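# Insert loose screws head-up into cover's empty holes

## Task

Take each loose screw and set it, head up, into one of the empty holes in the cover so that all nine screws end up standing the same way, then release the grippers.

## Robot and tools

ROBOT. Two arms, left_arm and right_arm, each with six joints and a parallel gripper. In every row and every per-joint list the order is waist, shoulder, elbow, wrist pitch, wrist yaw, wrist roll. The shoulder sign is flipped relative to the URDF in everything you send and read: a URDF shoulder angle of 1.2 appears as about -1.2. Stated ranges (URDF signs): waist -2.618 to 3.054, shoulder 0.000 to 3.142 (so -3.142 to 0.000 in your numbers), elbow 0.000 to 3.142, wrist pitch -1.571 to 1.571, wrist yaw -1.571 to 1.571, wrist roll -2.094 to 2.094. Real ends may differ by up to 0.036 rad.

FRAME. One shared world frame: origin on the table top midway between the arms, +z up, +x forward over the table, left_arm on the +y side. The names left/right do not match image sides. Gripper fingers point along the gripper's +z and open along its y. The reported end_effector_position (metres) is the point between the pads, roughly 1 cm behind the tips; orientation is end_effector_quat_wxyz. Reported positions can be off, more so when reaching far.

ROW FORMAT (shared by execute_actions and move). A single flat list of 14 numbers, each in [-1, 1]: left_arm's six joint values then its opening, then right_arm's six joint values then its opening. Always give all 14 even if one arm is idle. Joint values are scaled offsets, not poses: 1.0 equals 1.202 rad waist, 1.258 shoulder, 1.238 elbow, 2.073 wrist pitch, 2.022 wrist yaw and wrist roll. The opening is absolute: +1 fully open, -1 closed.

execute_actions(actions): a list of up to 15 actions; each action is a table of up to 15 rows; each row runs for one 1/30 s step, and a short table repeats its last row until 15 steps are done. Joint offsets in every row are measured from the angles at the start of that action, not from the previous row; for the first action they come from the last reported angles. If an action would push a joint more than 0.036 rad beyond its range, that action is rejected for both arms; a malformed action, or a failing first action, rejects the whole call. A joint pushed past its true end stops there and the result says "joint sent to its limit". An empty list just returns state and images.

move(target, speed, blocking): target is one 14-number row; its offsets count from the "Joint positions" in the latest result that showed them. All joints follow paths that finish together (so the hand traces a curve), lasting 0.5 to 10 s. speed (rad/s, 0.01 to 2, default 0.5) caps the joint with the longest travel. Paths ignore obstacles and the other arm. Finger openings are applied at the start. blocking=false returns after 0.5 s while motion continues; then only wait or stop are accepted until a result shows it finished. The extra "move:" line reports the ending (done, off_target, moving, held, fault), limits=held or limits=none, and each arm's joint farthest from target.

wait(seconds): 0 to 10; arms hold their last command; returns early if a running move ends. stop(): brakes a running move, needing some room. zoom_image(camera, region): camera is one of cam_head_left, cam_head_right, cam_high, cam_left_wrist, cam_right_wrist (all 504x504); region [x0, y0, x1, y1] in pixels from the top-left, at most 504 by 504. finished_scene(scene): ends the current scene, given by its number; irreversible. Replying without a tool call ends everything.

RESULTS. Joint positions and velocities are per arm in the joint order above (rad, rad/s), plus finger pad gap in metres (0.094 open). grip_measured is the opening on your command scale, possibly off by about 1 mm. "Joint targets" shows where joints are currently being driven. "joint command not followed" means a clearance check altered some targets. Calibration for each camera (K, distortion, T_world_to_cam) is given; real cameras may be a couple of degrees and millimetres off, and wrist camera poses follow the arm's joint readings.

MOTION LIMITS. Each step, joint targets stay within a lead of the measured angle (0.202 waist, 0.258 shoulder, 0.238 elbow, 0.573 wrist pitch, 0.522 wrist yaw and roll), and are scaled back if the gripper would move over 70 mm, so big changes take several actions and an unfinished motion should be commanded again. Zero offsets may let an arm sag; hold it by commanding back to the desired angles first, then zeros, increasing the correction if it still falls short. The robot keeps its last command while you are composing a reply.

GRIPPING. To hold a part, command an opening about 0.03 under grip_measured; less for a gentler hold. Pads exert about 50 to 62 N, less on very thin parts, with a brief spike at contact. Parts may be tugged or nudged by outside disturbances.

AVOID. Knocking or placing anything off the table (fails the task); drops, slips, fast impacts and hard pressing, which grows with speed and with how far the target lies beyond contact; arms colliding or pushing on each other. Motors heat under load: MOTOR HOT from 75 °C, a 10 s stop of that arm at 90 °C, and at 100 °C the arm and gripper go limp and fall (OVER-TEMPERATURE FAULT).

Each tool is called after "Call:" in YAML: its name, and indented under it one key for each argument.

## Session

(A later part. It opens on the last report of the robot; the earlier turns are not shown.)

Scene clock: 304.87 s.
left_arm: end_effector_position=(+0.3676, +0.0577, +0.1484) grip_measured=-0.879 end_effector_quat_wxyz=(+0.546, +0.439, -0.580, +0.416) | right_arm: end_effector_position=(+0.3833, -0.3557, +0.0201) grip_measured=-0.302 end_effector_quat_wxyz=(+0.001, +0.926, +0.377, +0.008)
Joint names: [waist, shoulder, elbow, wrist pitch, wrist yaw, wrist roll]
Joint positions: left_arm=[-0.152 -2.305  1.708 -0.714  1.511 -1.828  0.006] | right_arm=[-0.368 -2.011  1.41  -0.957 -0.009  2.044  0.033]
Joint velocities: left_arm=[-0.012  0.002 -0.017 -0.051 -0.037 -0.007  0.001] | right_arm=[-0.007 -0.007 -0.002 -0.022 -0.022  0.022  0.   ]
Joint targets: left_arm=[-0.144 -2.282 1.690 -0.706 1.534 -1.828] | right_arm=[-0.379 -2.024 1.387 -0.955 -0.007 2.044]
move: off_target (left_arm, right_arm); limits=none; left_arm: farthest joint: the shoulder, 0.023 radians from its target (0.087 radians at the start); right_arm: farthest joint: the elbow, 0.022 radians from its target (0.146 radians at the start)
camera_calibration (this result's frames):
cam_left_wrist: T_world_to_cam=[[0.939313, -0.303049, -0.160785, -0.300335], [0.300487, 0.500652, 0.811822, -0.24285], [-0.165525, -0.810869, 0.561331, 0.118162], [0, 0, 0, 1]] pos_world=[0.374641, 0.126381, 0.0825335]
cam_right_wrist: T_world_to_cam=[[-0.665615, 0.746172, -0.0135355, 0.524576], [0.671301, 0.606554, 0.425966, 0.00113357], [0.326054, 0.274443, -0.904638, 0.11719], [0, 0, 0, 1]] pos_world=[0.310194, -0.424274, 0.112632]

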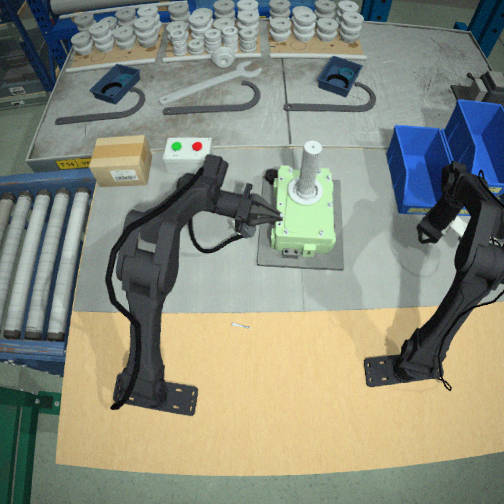

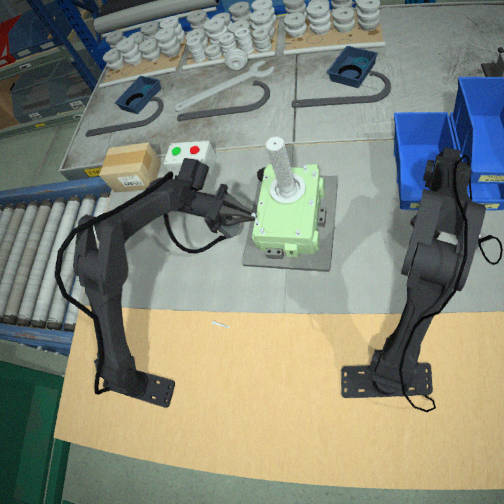

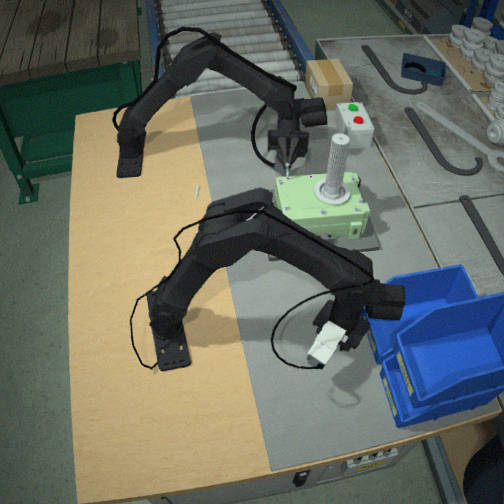

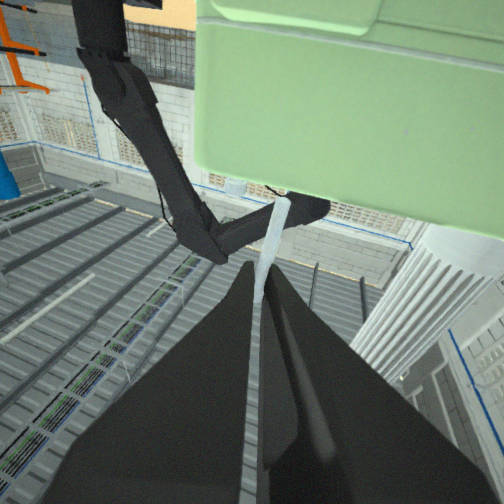

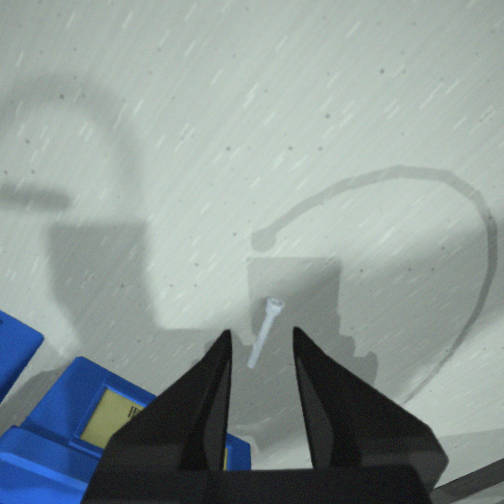

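Call:
execute_actions:
  actions:
    - [[0.013,0,0,0,0.012,0,-0.94,-0.008,-0.02,0,0,0,0,-0.3]]
    - [[0.006,0,0,0,0.012,0,-0.94,0,0,0,0,0,0,-0.96]]
    - [[0,0,0,0,0.012,0,-0.94,0,0,0,0,0,0,-0.96]]

Scene clock: 323.93 s.
left_arm: end_effector_position=(+0.3702, +0.0612, +0.1488) grip_measured=-0.879 end_effector_quat_wxyz=(+0.545, +0.441, -0.577, +0.419) | right_arm: end_effector_position=(+0.3845, -0.3558, +0.0197) grip_measured=-0.931 end_effector_quat_wxyz=(+0.002, +0.926, +0.377, +0.010)
Joint names: [waist, shoulder, elbow, wrist pitch, wrist yaw, wrist roll]
Joint positions: left_arm=[-0.143 -2.305  1.708 -0.714  1.514 -1.828  0.006] | right_arm=[-0.368 -2.012  1.41  -0.951 -0.01   2.044  0.003]
Joint velocities: left_arm=[ 0.012 -0.007 -0.002  0.022 -0.037 -0.007  0.   ] | right_arm=[-0.017  0.022 -0.007 -0.022 -0.037 -0.037 -0.   ]
Joint targets: left_arm=[-0.143 -2.305 1.708 -0.714 1.537 -1.828] | right_arm=[-0.368 -2.012 1.410 -0.951 -0.010 2.044]
camera_calibration (this result's frames):
cam_left_wrist: T_world_to_cam=[[0.941732, -0.295483, -0.16072, -0.302986], [0.296811, 0.505191, 0.810361, -0.244476], [-0.158254, -0.810846, 0.563457, 0.1182], [0, 0, 0, 1]] pos_world=[0.376601, 0.129822, 0.0828176]
cam_right_wrist: T_world_to_cam=[[-0.665563, 0.746157, -0.0166139, 0.52556], [0.669435, 0.606673, 0.428724, 0.00130317], [0.329975, 0.274221, -0.903283, 0.114888], [0, 0, 0, 1]] pos_world=[0.31101, -0.424445, 0.111949]

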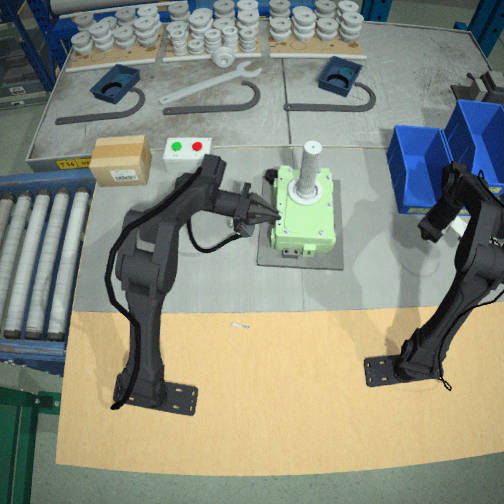

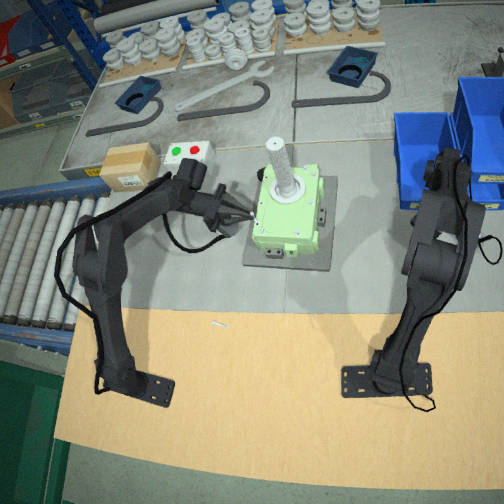

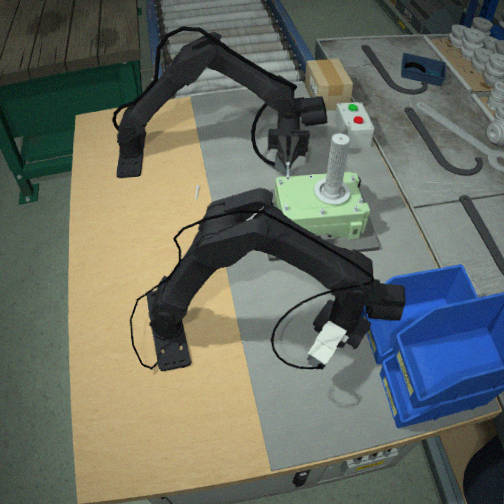

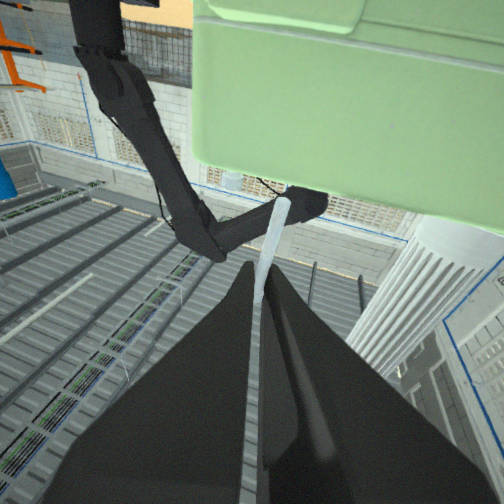

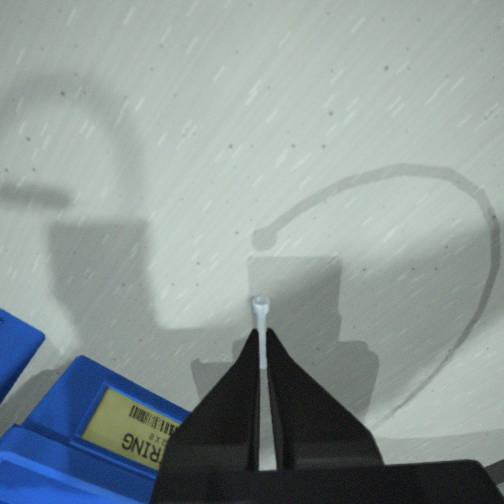

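Call:
move:
  target: [0,-0.0155,-0.021,0.012,0.011,0,-0.94,0,0.05,0.2,-0.13,0,0,-0.96]
  speed: 0.2

Call:
zoom_image:
  camera: "cam_head_right"
  region: [240, 205, 275, 240]

Call:
zoom_image:
  camera: "cam_high"
  region: [270, 155, 305, 190]

Call:
zoom_image:
  camera: "cam_head_left"
  region: [262, 205, 297, 240]

Scene clock: 334.33 s.
left_arm: end_effector_position=(+0.3716, +0.0608, +0.1490) grip_measured=-0.879 end_effector_quat_wxyz=(+0.541, +0.436, -0.581, +0.424) | right_arm: end_effector_position=(+0.3923, -0.3581, +0.0873) grip_measured=-0.931 end_effector_quat_wxyz=(+0.005, +0.926, +0.377, +0.015)
Joint names: [waist, shoulder, elbow, wrist pitch, wrist yaw, wrist roll]
Joint positions: left_arm=[-0.143 -2.305  1.708 -0.696  1.512 -1.828  0.006] | right_arm=[-0.368 -1.971  1.627 -1.197 -0.012  2.044  0.003]
Joint velocities: left_arm=[ 0.007  0.012 -0.017 -0.037  0.022 -0.037  0.   ] | right_arm=[-0.007  0.007  0.002  0.051  0.007  0.007 -0.001]
Joint targets: left_arm=[-0.143 -2.325 1.682 -0.689 1.536 -1.828] | right_arm=[-0.368 -1.949 1.658 -1.221 -0.010 2.044]
move: off_target (left_arm, right_arm); limits=none; left_arm: farthest joint: the elbow, 0.026 radians from its target (0.026 radians at the start); right_arm: farthest joint: the elbow, 0.031 radians from its target (0.248 radians at the start)
camera_calibration (this result's frames):
cam_left_wrist: T_world_to_cam=[[0.944486, -0.295782, -0.143033, -0.308027], [0.282412, 0.508411, 0.813488, -0.240157], [-0.167895, -0.808722, 0.563719, 0.121418], [0, 0, 0, 1]] pos_world=[0.379136, 0.129183, 0.0828614]
cam_right_wrist: T_world_to_cam=[[-0.665344, 0.746086, -0.0259404, 0.53423], [0.664302, 0.60755, 0.435414, -0.0297584], [0.340616, 0.272468, -0.899856, 0.16889], [0, 0, 0, 1]] pos_world=[0.317689, -0.426519, 0.178792]

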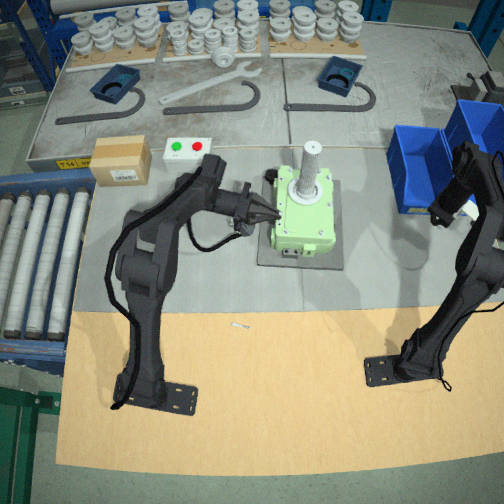

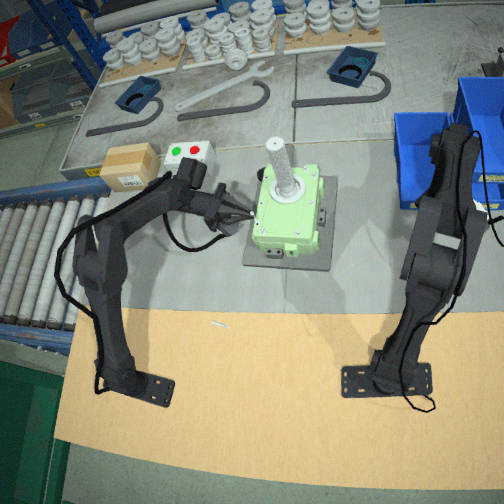

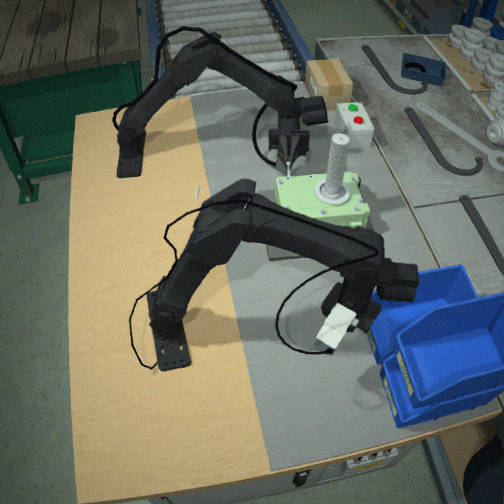

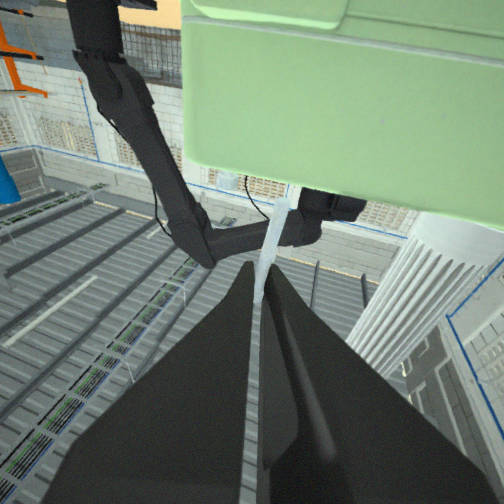

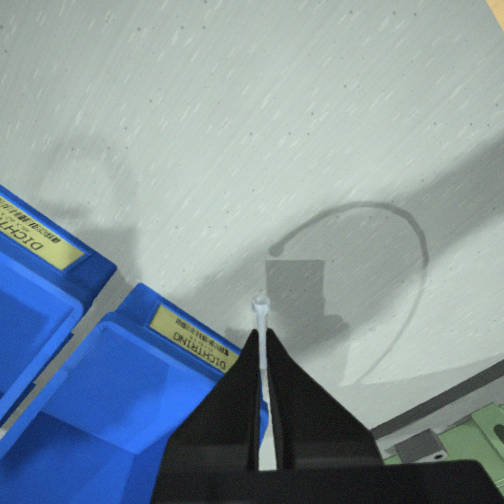

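Region (240, 205, 275, 240) of cam_head_right's 504x504 image, scaled by 14.400, with more detail than that image has.

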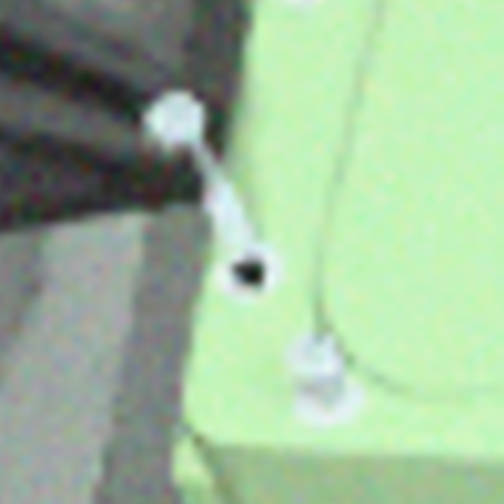

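Region (270, 155, 305, 190) of cam_high's 504x504 image, scaled by 14.400, with more detail than that image has.

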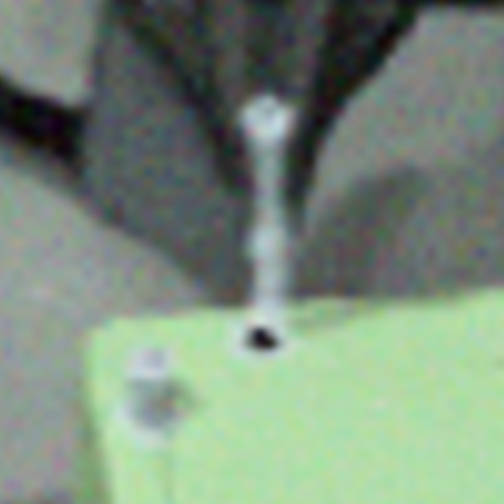

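Region (262, 205, 297, 240) of cam_head_left's 504x504 image, scaled by 14.400, with more detail than that image has.

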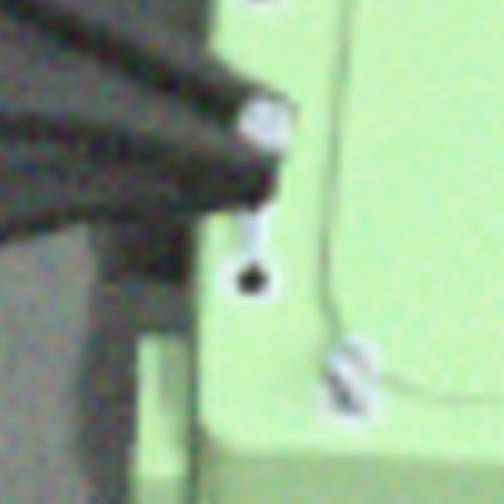

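Call:
move:
  target: [0,0,-0.03,0,0.011,0,-0.94,0,0,0,0,0,0,-0.96]
  speed: 0.03

Call:
zoom_image:
  camera: "cam_head_right"
  region: [240, 205, 275, 240]

Call:
zoom_image:
  camera: "cam_high"
  region: [270, 155, 305, 190]

Call:
zoom_image:
  camera: "cam_head_left"
  region: [262, 205, 297, 240]

Scene clock: 348.80 s.
left_arm: end_effector_position=(+0.3686, +0.0617, +0.1438) grip_measured=-0.879 end_effector_quat_wxyz=(+0.544, +0.442, -0.578, +0.418) | right_arm: end_effector_position=(+0.3923, -0.3577, +0.0873) grip_measured=-0.931 end_effector_quat_wxyz=(+0.004, +0.926, +0.377, +0.015)
Joint names: [waist, shoulder, elbow, wrist pitch, wrist yaw, wrist roll]
Joint positions: left_arm=[-0.143 -2.305  1.689 -0.695  1.511 -1.828  0.006] | right_arm=[-0.368 -1.971  1.627 -1.198 -0.014  2.044  0.003]
Joint velocities: left_arm=[-0.002 -0.007  0.007 -0.007  0.007  0.081 -0.   ] | right_arm=[ 0.002  0.007  0.002 -0.051  0.037  0.037  0.001]
Joint targets: left_arm=[-0.143 -2.305 1.671 -0.696 1.535 -1.828] | right_arm=[-0.368 -1.971 1.627 -1.197 -0.012 2.044]
move: off_target (left_arm); limits=none; left_arm: farthest joint: the wrist yaw, 0.023 radians from its target (0.022 radians at the start); right_arm: farthest joint: the wrist yaw, 0.002 radians from its target (0.000 radians at the start)
camera_calibration (this result's frames):
cam_left_wrist: T_world_to_cam=[[0.94193, -0.294403, -0.161538, -0.302168], [0.296486, 0.503212, 0.81171, -0.240175], [-0.157682, -0.812468, 0.561277, 0.121341], [0, 0, 0, 1]] pos_world=[0.374963, 0.130485, 0.0780353]
cam_right_wrist: T_world_to_cam=[[-0.665379, 0.746098, -0.024665, 0.533886], [0.664161, 0.606746, 0.436749, -0.0303344], [0.340823, 0.274222, -0.899245, 0.169282], [0, 0, 0, 1]] pos_world=[0.317688, -0.426347, 0.178643]

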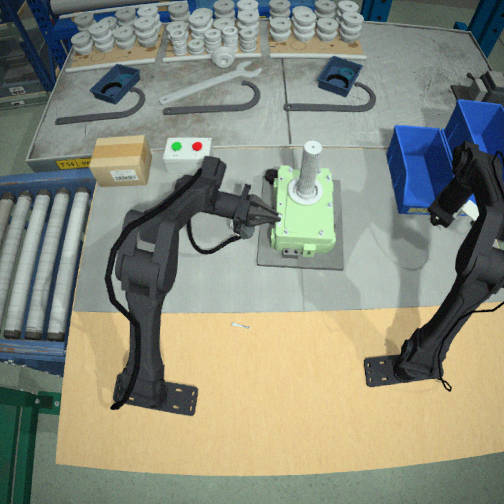

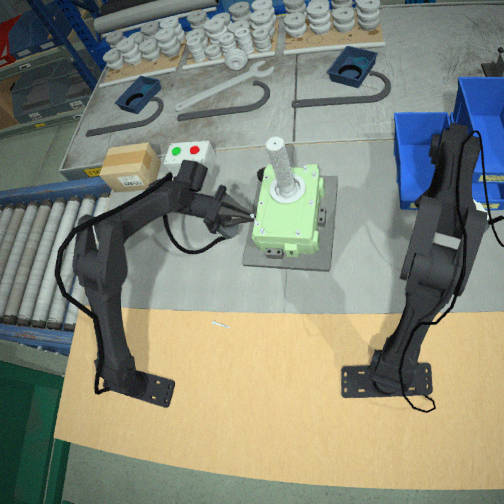

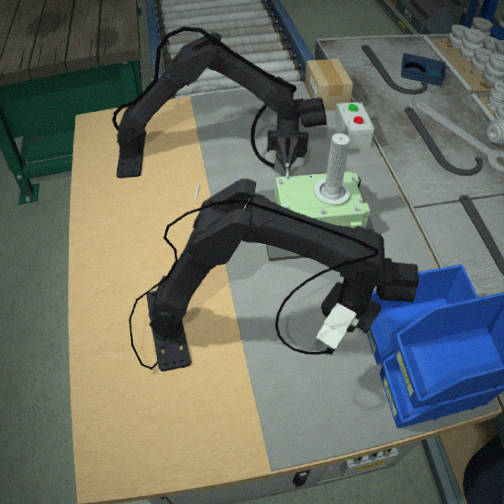

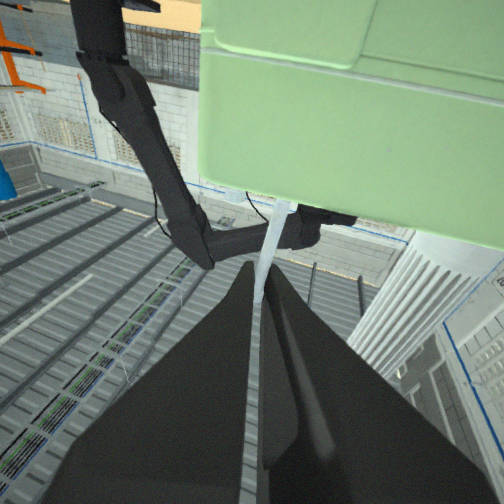

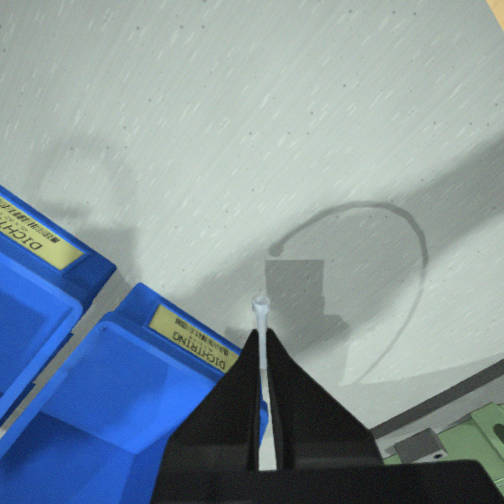

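Region (240, 205, 275, 240) of cam_head_right's 504x504 image, scaled by 14.400, with more detail than that image has.

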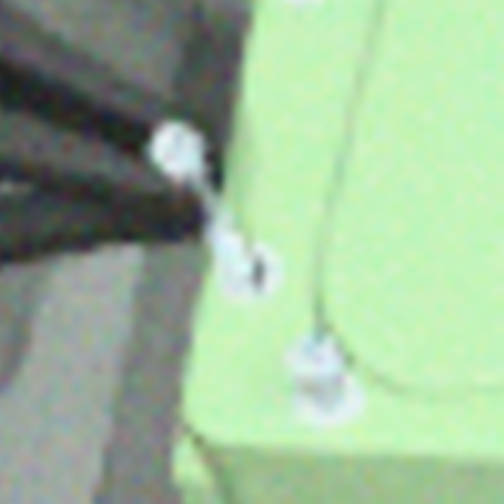

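Region (270, 155, 305, 190) of cam_high's 504x504 image, scaled by 14.400, with more detail than that image has.

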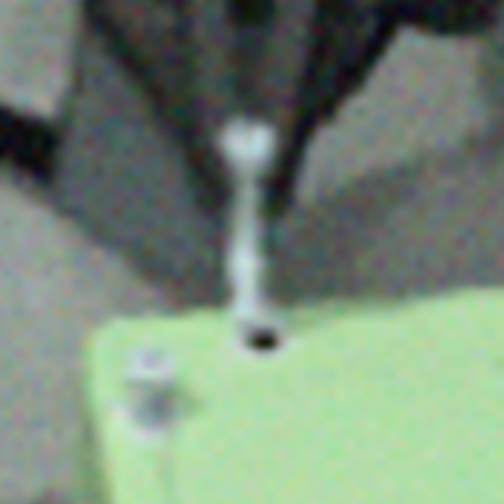

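Region (262, 205, 297, 240) of cam_head_left's 504x504 image, scaled by 14.400, with more detail than that image has.

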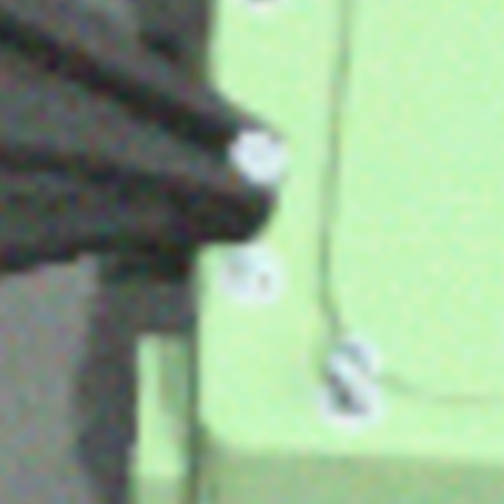

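Call:
move:
  target: [0,0,0,0.016,0.011,0,-0.94,0,0,0,0,0,0,-0.96]
  speed: 0.03

Call:
zoom_image:
  camera: "cam_head_right"
  region: [240, 205, 275, 240]

Call:
zoom_image:
  camera: "cam_high"
  region: [270, 155, 305, 190]

Call:
zoom_image:
  camera: "cam_head_left"
  region: [262, 205, 297, 240]

Scene clock: 360.10 s.
left_arm: end_effector_position=(+0.3706, +0.0612, +0.1442) grip_measured=-0.879 end_effector_quat_wxyz=(+0.538, +0.435, -0.583, +0.426) | right_arm: end_effector_position=(+0.3924, -0.3575, +0.0873) grip_measured=-0.931 end_effector_quat_wxyz=(+0.004, +0.926, +0.377, +0.016)
Joint names: [waist, shoulder, elbow, wrist pitch, wrist yaw, wrist roll]
Joint positions: left_arm=[-0.143 -2.305  1.689 -0.67   1.51  -1.828  0.006] | right_arm=[-0.368 -1.971  1.627 -1.198 -0.015  2.044  0.003]
Joint velocities: left_arm=[-0.012  0.017 -0.017 -0.051 -0.007  0.022 -0.001] | right_arm=[-0.012 -0.012  0.012  0.051 -0.007 -0.037 -0.   ]
Joint targets: left_arm=[-0.143 -2.305 1.689 -0.662 1.533 -1.828] | right_arm=[-0.368 -1.971 1.627 -1.198 -0.014 2.044]
move: off_target (left_arm); limits=none; left_arm: farthest joint: the wrist yaw, 0.023 radians from its target (0.022 radians at the start); right_arm: farthest joint: the wrist yaw, 0.001 radians from its target (0.000 radians at the start)
camera_calibration (this result's frames):
cam_left_wrist: T_world_to_cam=[[0.945726, -0.294999, -0.1363, -0.309146], [0.276082, 0.508143, 0.815824, -0.234108], [-0.171407, -0.809177, 0.562008, 0.125784], [0, 0, 0, 1]] pos_world=[0.378561, 0.129544, 0.078163]
cam_right_wrist: T_world_to_cam=[[-0.6654, 0.746104, -0.0239097, 0.533696], [0.663922, 0.606143, 0.437948, -0.0307765], [0.341247, 0.275537, -0.898682, 0.16944], [0, 0, 0, 1]] pos_world=[0.317734, -0.426224, 0.178512]

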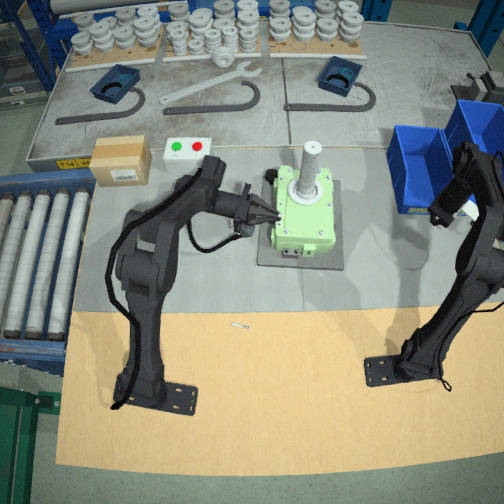

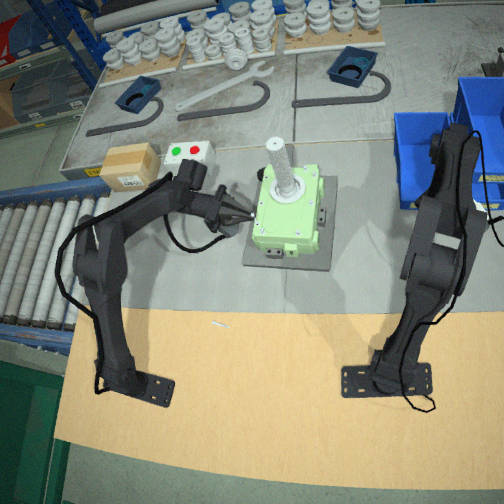

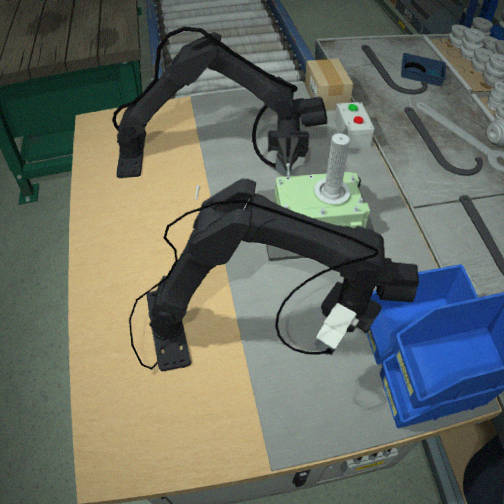

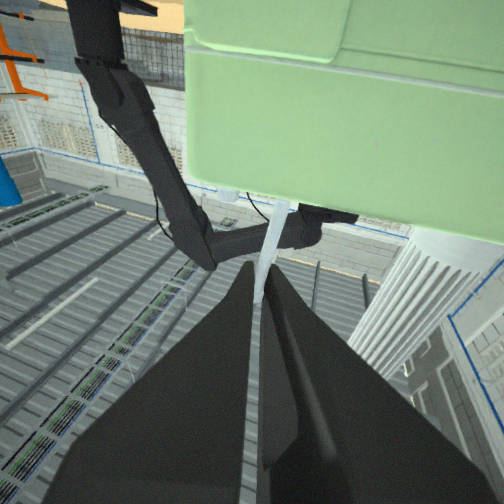

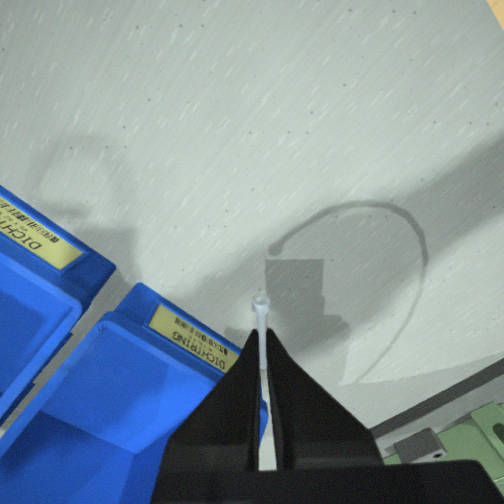

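Region (240, 205, 275, 240) of cam_head_right's 504x504 image, scaled by 14.400, with more detail than that image has.

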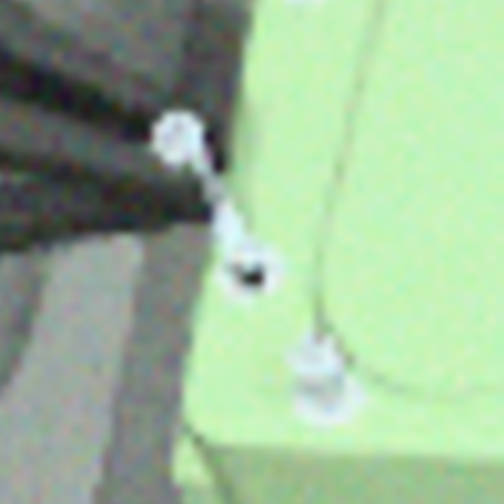

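Region (270, 155, 305, 190) of cam_high's 504x504 image, scaled by 14.400, with more detail than that image has.

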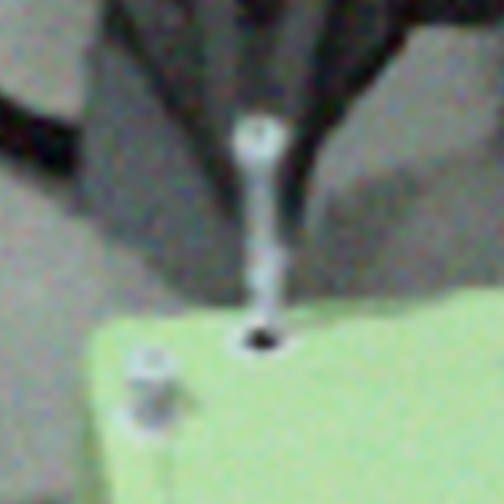

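Region (262, 205, 297, 240) of cam_head_left's 504x504 image, scaled by 14.400, with more detail than that image has.

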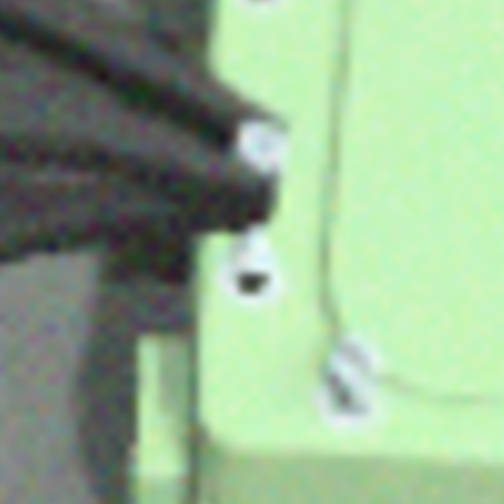

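Aligned. Lower via the shoulder.

Call:
move:
  target: [0,-0.028,0,0,0.011,0,-0.94,0,0,0,0,0,0,-0.96]
  speed: 0.02

Call:
zoom_image:
  camera: "cam_head_right"
  region: [240, 205, 275, 240]

Call:
zoom_image:
  camera: "cam_high"
  region: [270, 155, 305, 190]

Scene clock: 369.50 s.
left_arm: end_effector_position=(+0.3705, +0.0611, +0.1371) grip_measured=-0.879 end_effector_quat_wxyz=(+0.546, +0.438, -0.577, +0.421) | right_arm: end_effector_position=(+0.3925, -0.3572, +0.0873) grip_measured=-0.931 end_effector_quat_wxyz=(+0.003, +0.926, +0.377, +0.016)
Joint names: [waist, shoulder, elbow, wrist pitch, wrist yaw, wrist roll]
Joint positions: left_arm=[-0.143 -2.326  1.689 -0.669  1.52  -1.828  0.006] | right_arm=[-0.368 -1.971  1.627 -1.198 -0.017  2.044  0.003]
Joint velocities: left_arm=[-0.012  0.012 -0.007 -0.007 -0.022 -0.007 -0.001] | right_arm=[-0.012  0.017  0.012  0.007 -0.037  0.007 -0.001]
Joint targets: left_arm=[-0.143 -2.340 1.689 -0.670 1.532 -1.828] | right_arm=[-0.368 -1.971 1.627 -1.198 -0.015 2.044]
move: done; limits=none; left_arm: farthest joint: the shoulder, 0.015 radians from its target (0.035 radians at the start); right_arm: farthest joint: the wrist yaw, 0.002 radians from its target (0.000 radians at the start)
camera_calibration (this result's frames):
cam_left_wrist: T_world_to_cam=[[0.941668, -0.298388, -0.155644, -0.305746], [0.295332, 0.51092, 0.807304, -0.23439], [-0.161368, -0.806179, 0.569241, 0.124792], [0, 0, 0, 1]] pos_world=[0.377272, 0.129128, 0.0705996]
cam_right_wrist: T_world_to_cam=[[-0.665422, 0.746108, -0.0231544, 0.533505], [0.663682, 0.605538, 0.439147, -0.0312187], [0.341672, 0.276851, -0.898117, 0.169597], [0, 0, 0, 1]] pos_world=[0.317779, -0.426102, 0.17838]

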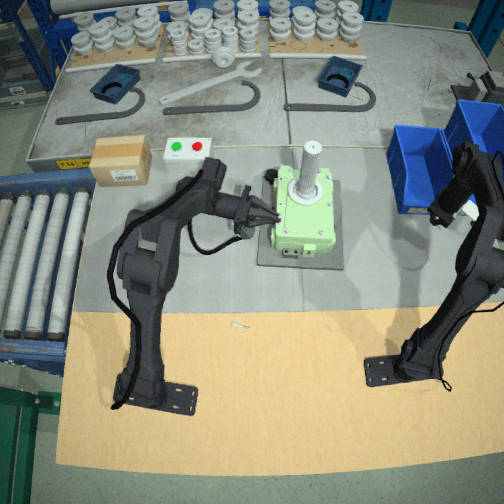

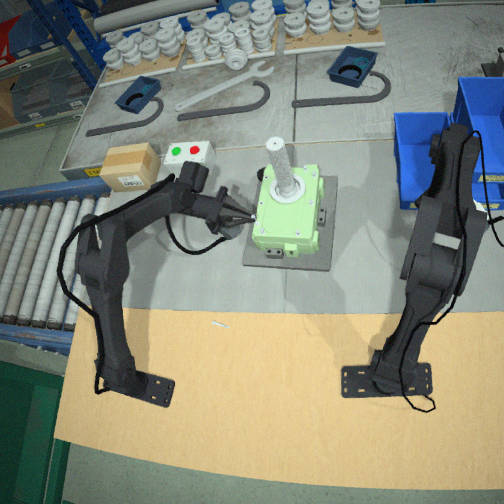

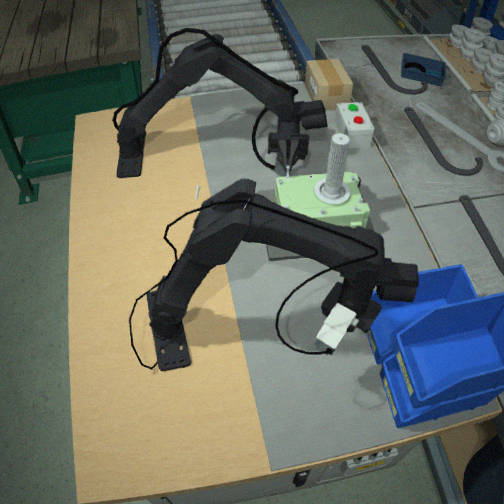

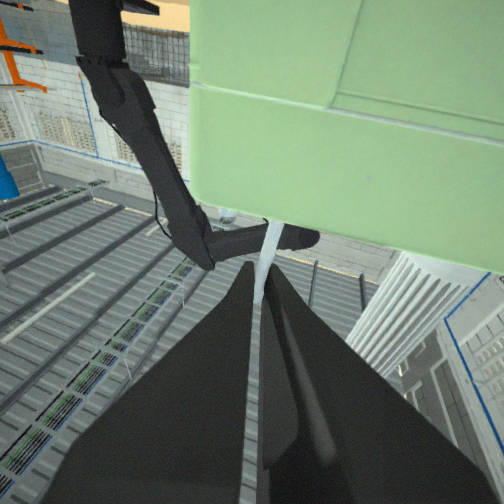

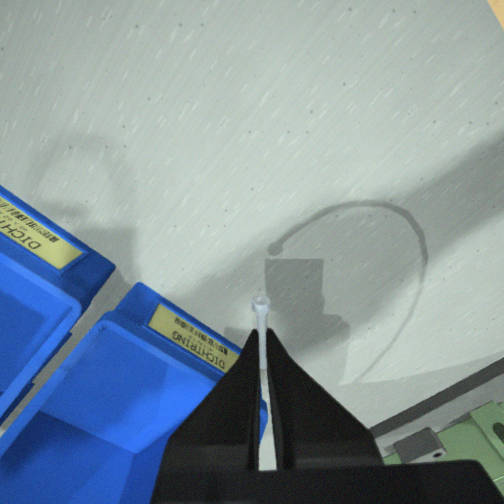

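Region (240, 205, 275, 240) of cam_head_right's 504x504 image, scaled by 14.400, with more detail than that image has.

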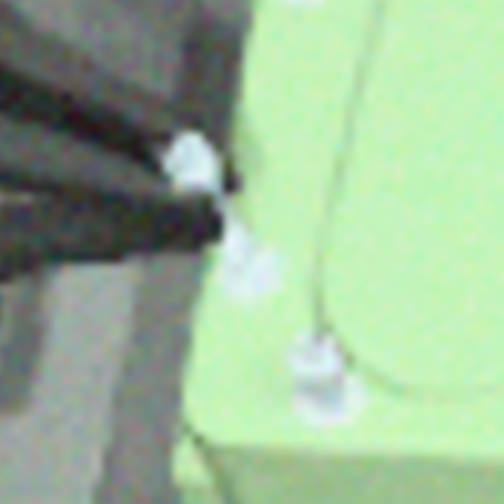

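Region (270, 155, 305, 190) of cam_high's 504x504 image, scaled by 14.400, with more detail than that image has.

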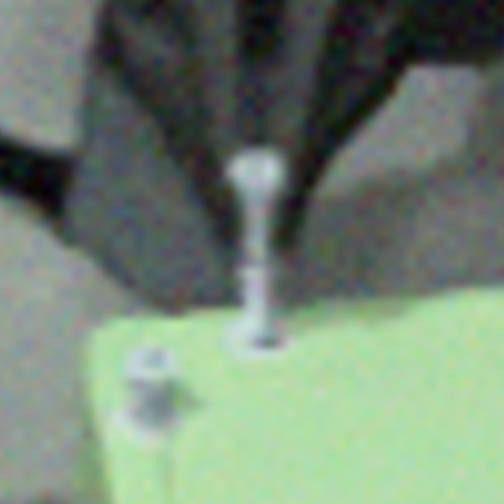

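Call:
move:
  target: [0,-0.032,0,0.006,0,0,-0.94,0,0,0,0,0,0,-0.96]
  speed: 0.02

Call:
zoom_image:
  camera: "cam_head_right"
  region: [240, 205, 275, 240]

Call:
zoom_image:
  camera: "cam_high"
  region: [270, 155, 305, 190]

Scene clock: 382.47 s.
left_arm: end_effector_position=(+0.3713, +0.0609, +0.1295) grip_measured=-0.879 end_effector_quat_wxyz=(+0.547, +0.442, -0.576, +0.417) | right_arm: end_effector_position=(+0.3926, -0.3570, +0.0873) grip_measured=-0.931 end_effector_quat_wxyz=(+0.002, +0.926, +0.377, +0.017)
Joint names: [waist, shoulder, elbow, wrist pitch, wrist yaw, wrist roll]
Joint positions: left_arm=[-0.143 -2.341  1.689 -0.666  1.515 -1.828  0.006] | right_arm=[-0.368 -1.971  1.627 -1.198 -0.018  2.044  0.003]
Joint velocities: left_arm=[-0.007  0.002  0.012  0.051 -0.095 -0.007 -0.001] | right_arm=[-0.002  0.002 -0.012 -0.022  0.037  0.022 -0.001]
Joint targets: left_arm=[-0.143 -2.366 1.689 -0.656 1.520 -1.828] | right_arm=[-0.368 -1.971 1.627 -1.198 -0.017 2.044]
move: off_target (left_arm); limits=none; left_arm: farthest joint: the shoulder, 0.025 radians from its target (0.041 radians at the start); right_arm: farthest joint: the wrist yaw, 0.001 radians from its target (0.000 radians at the start)
camera_calibration (this result's frames):
cam_left_wrist: T_world_to_cam=[[0.940406, -0.295755, -0.167828, -0.305775], [0.302976, 0.504614, 0.808437, -0.230952], [-0.15441, -0.811106, 0.564149, 0.127513], [0, 0, 0, 1]] pos_world=[0.377215, 0.129534, 0.0634561]
cam_right_wrist: T_world_to_cam=[[-0.665444, 0.746112, -0.022399, 0.533314], [0.663442, 0.604931, 0.440344, -0.031661], [0.342096, 0.278164, -0.89755, 0.169753], [0, 0, 0, 1]] pos_world=[0.317824, -0.425979, 0.178249]

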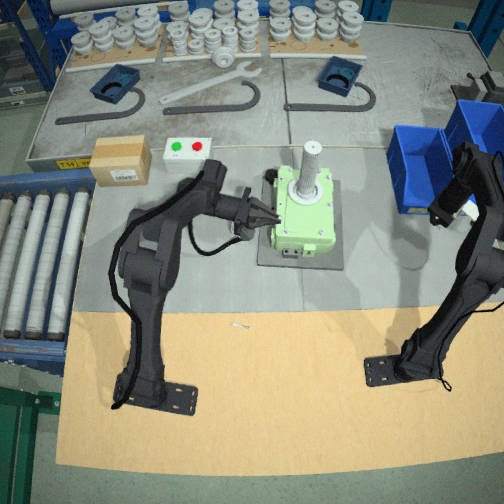

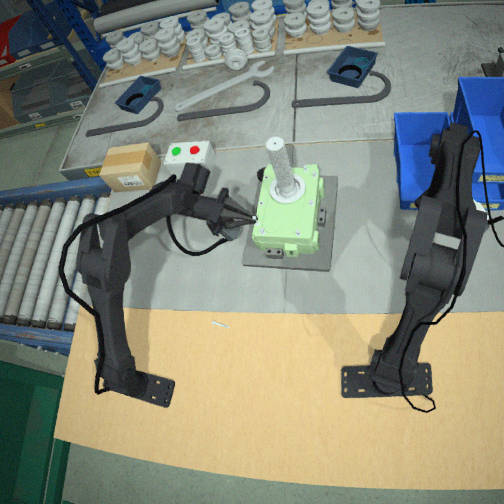

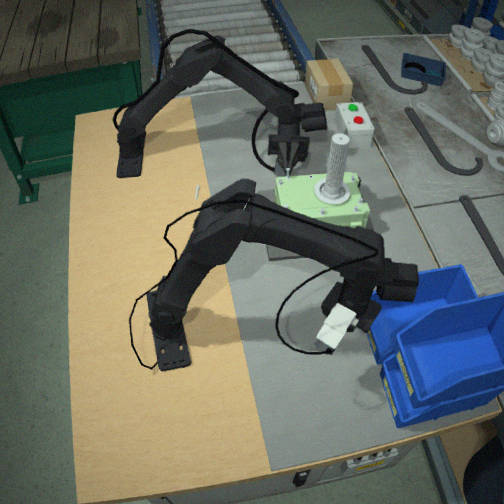

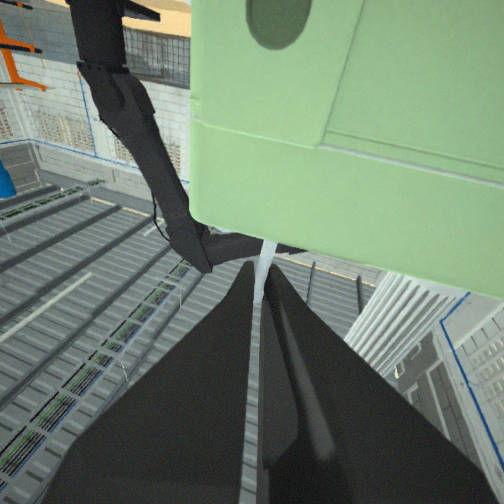

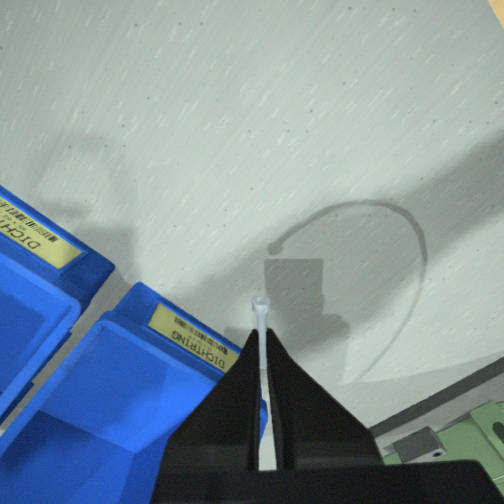

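Region (240, 205, 275, 240) of cam_head_right's 504x504 image, scaled by 14.400, with more detail than that image has.

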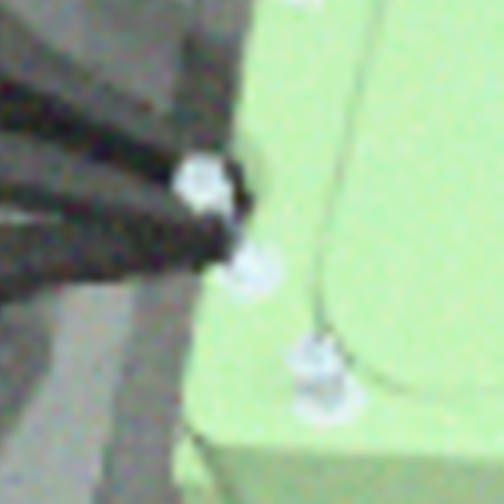

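Region (270, 155, 305, 190) of cam_high's 504x504 image, scaled by 14.400, with more detail than that image has.

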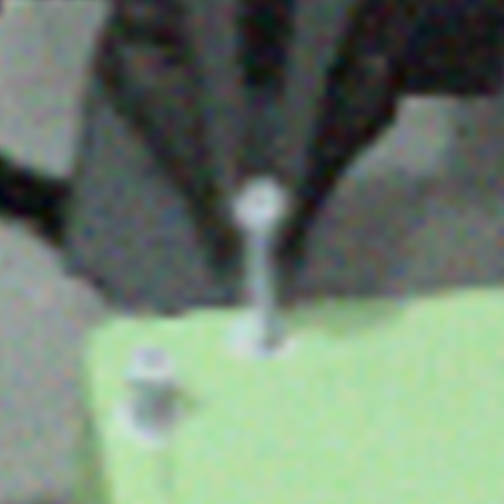

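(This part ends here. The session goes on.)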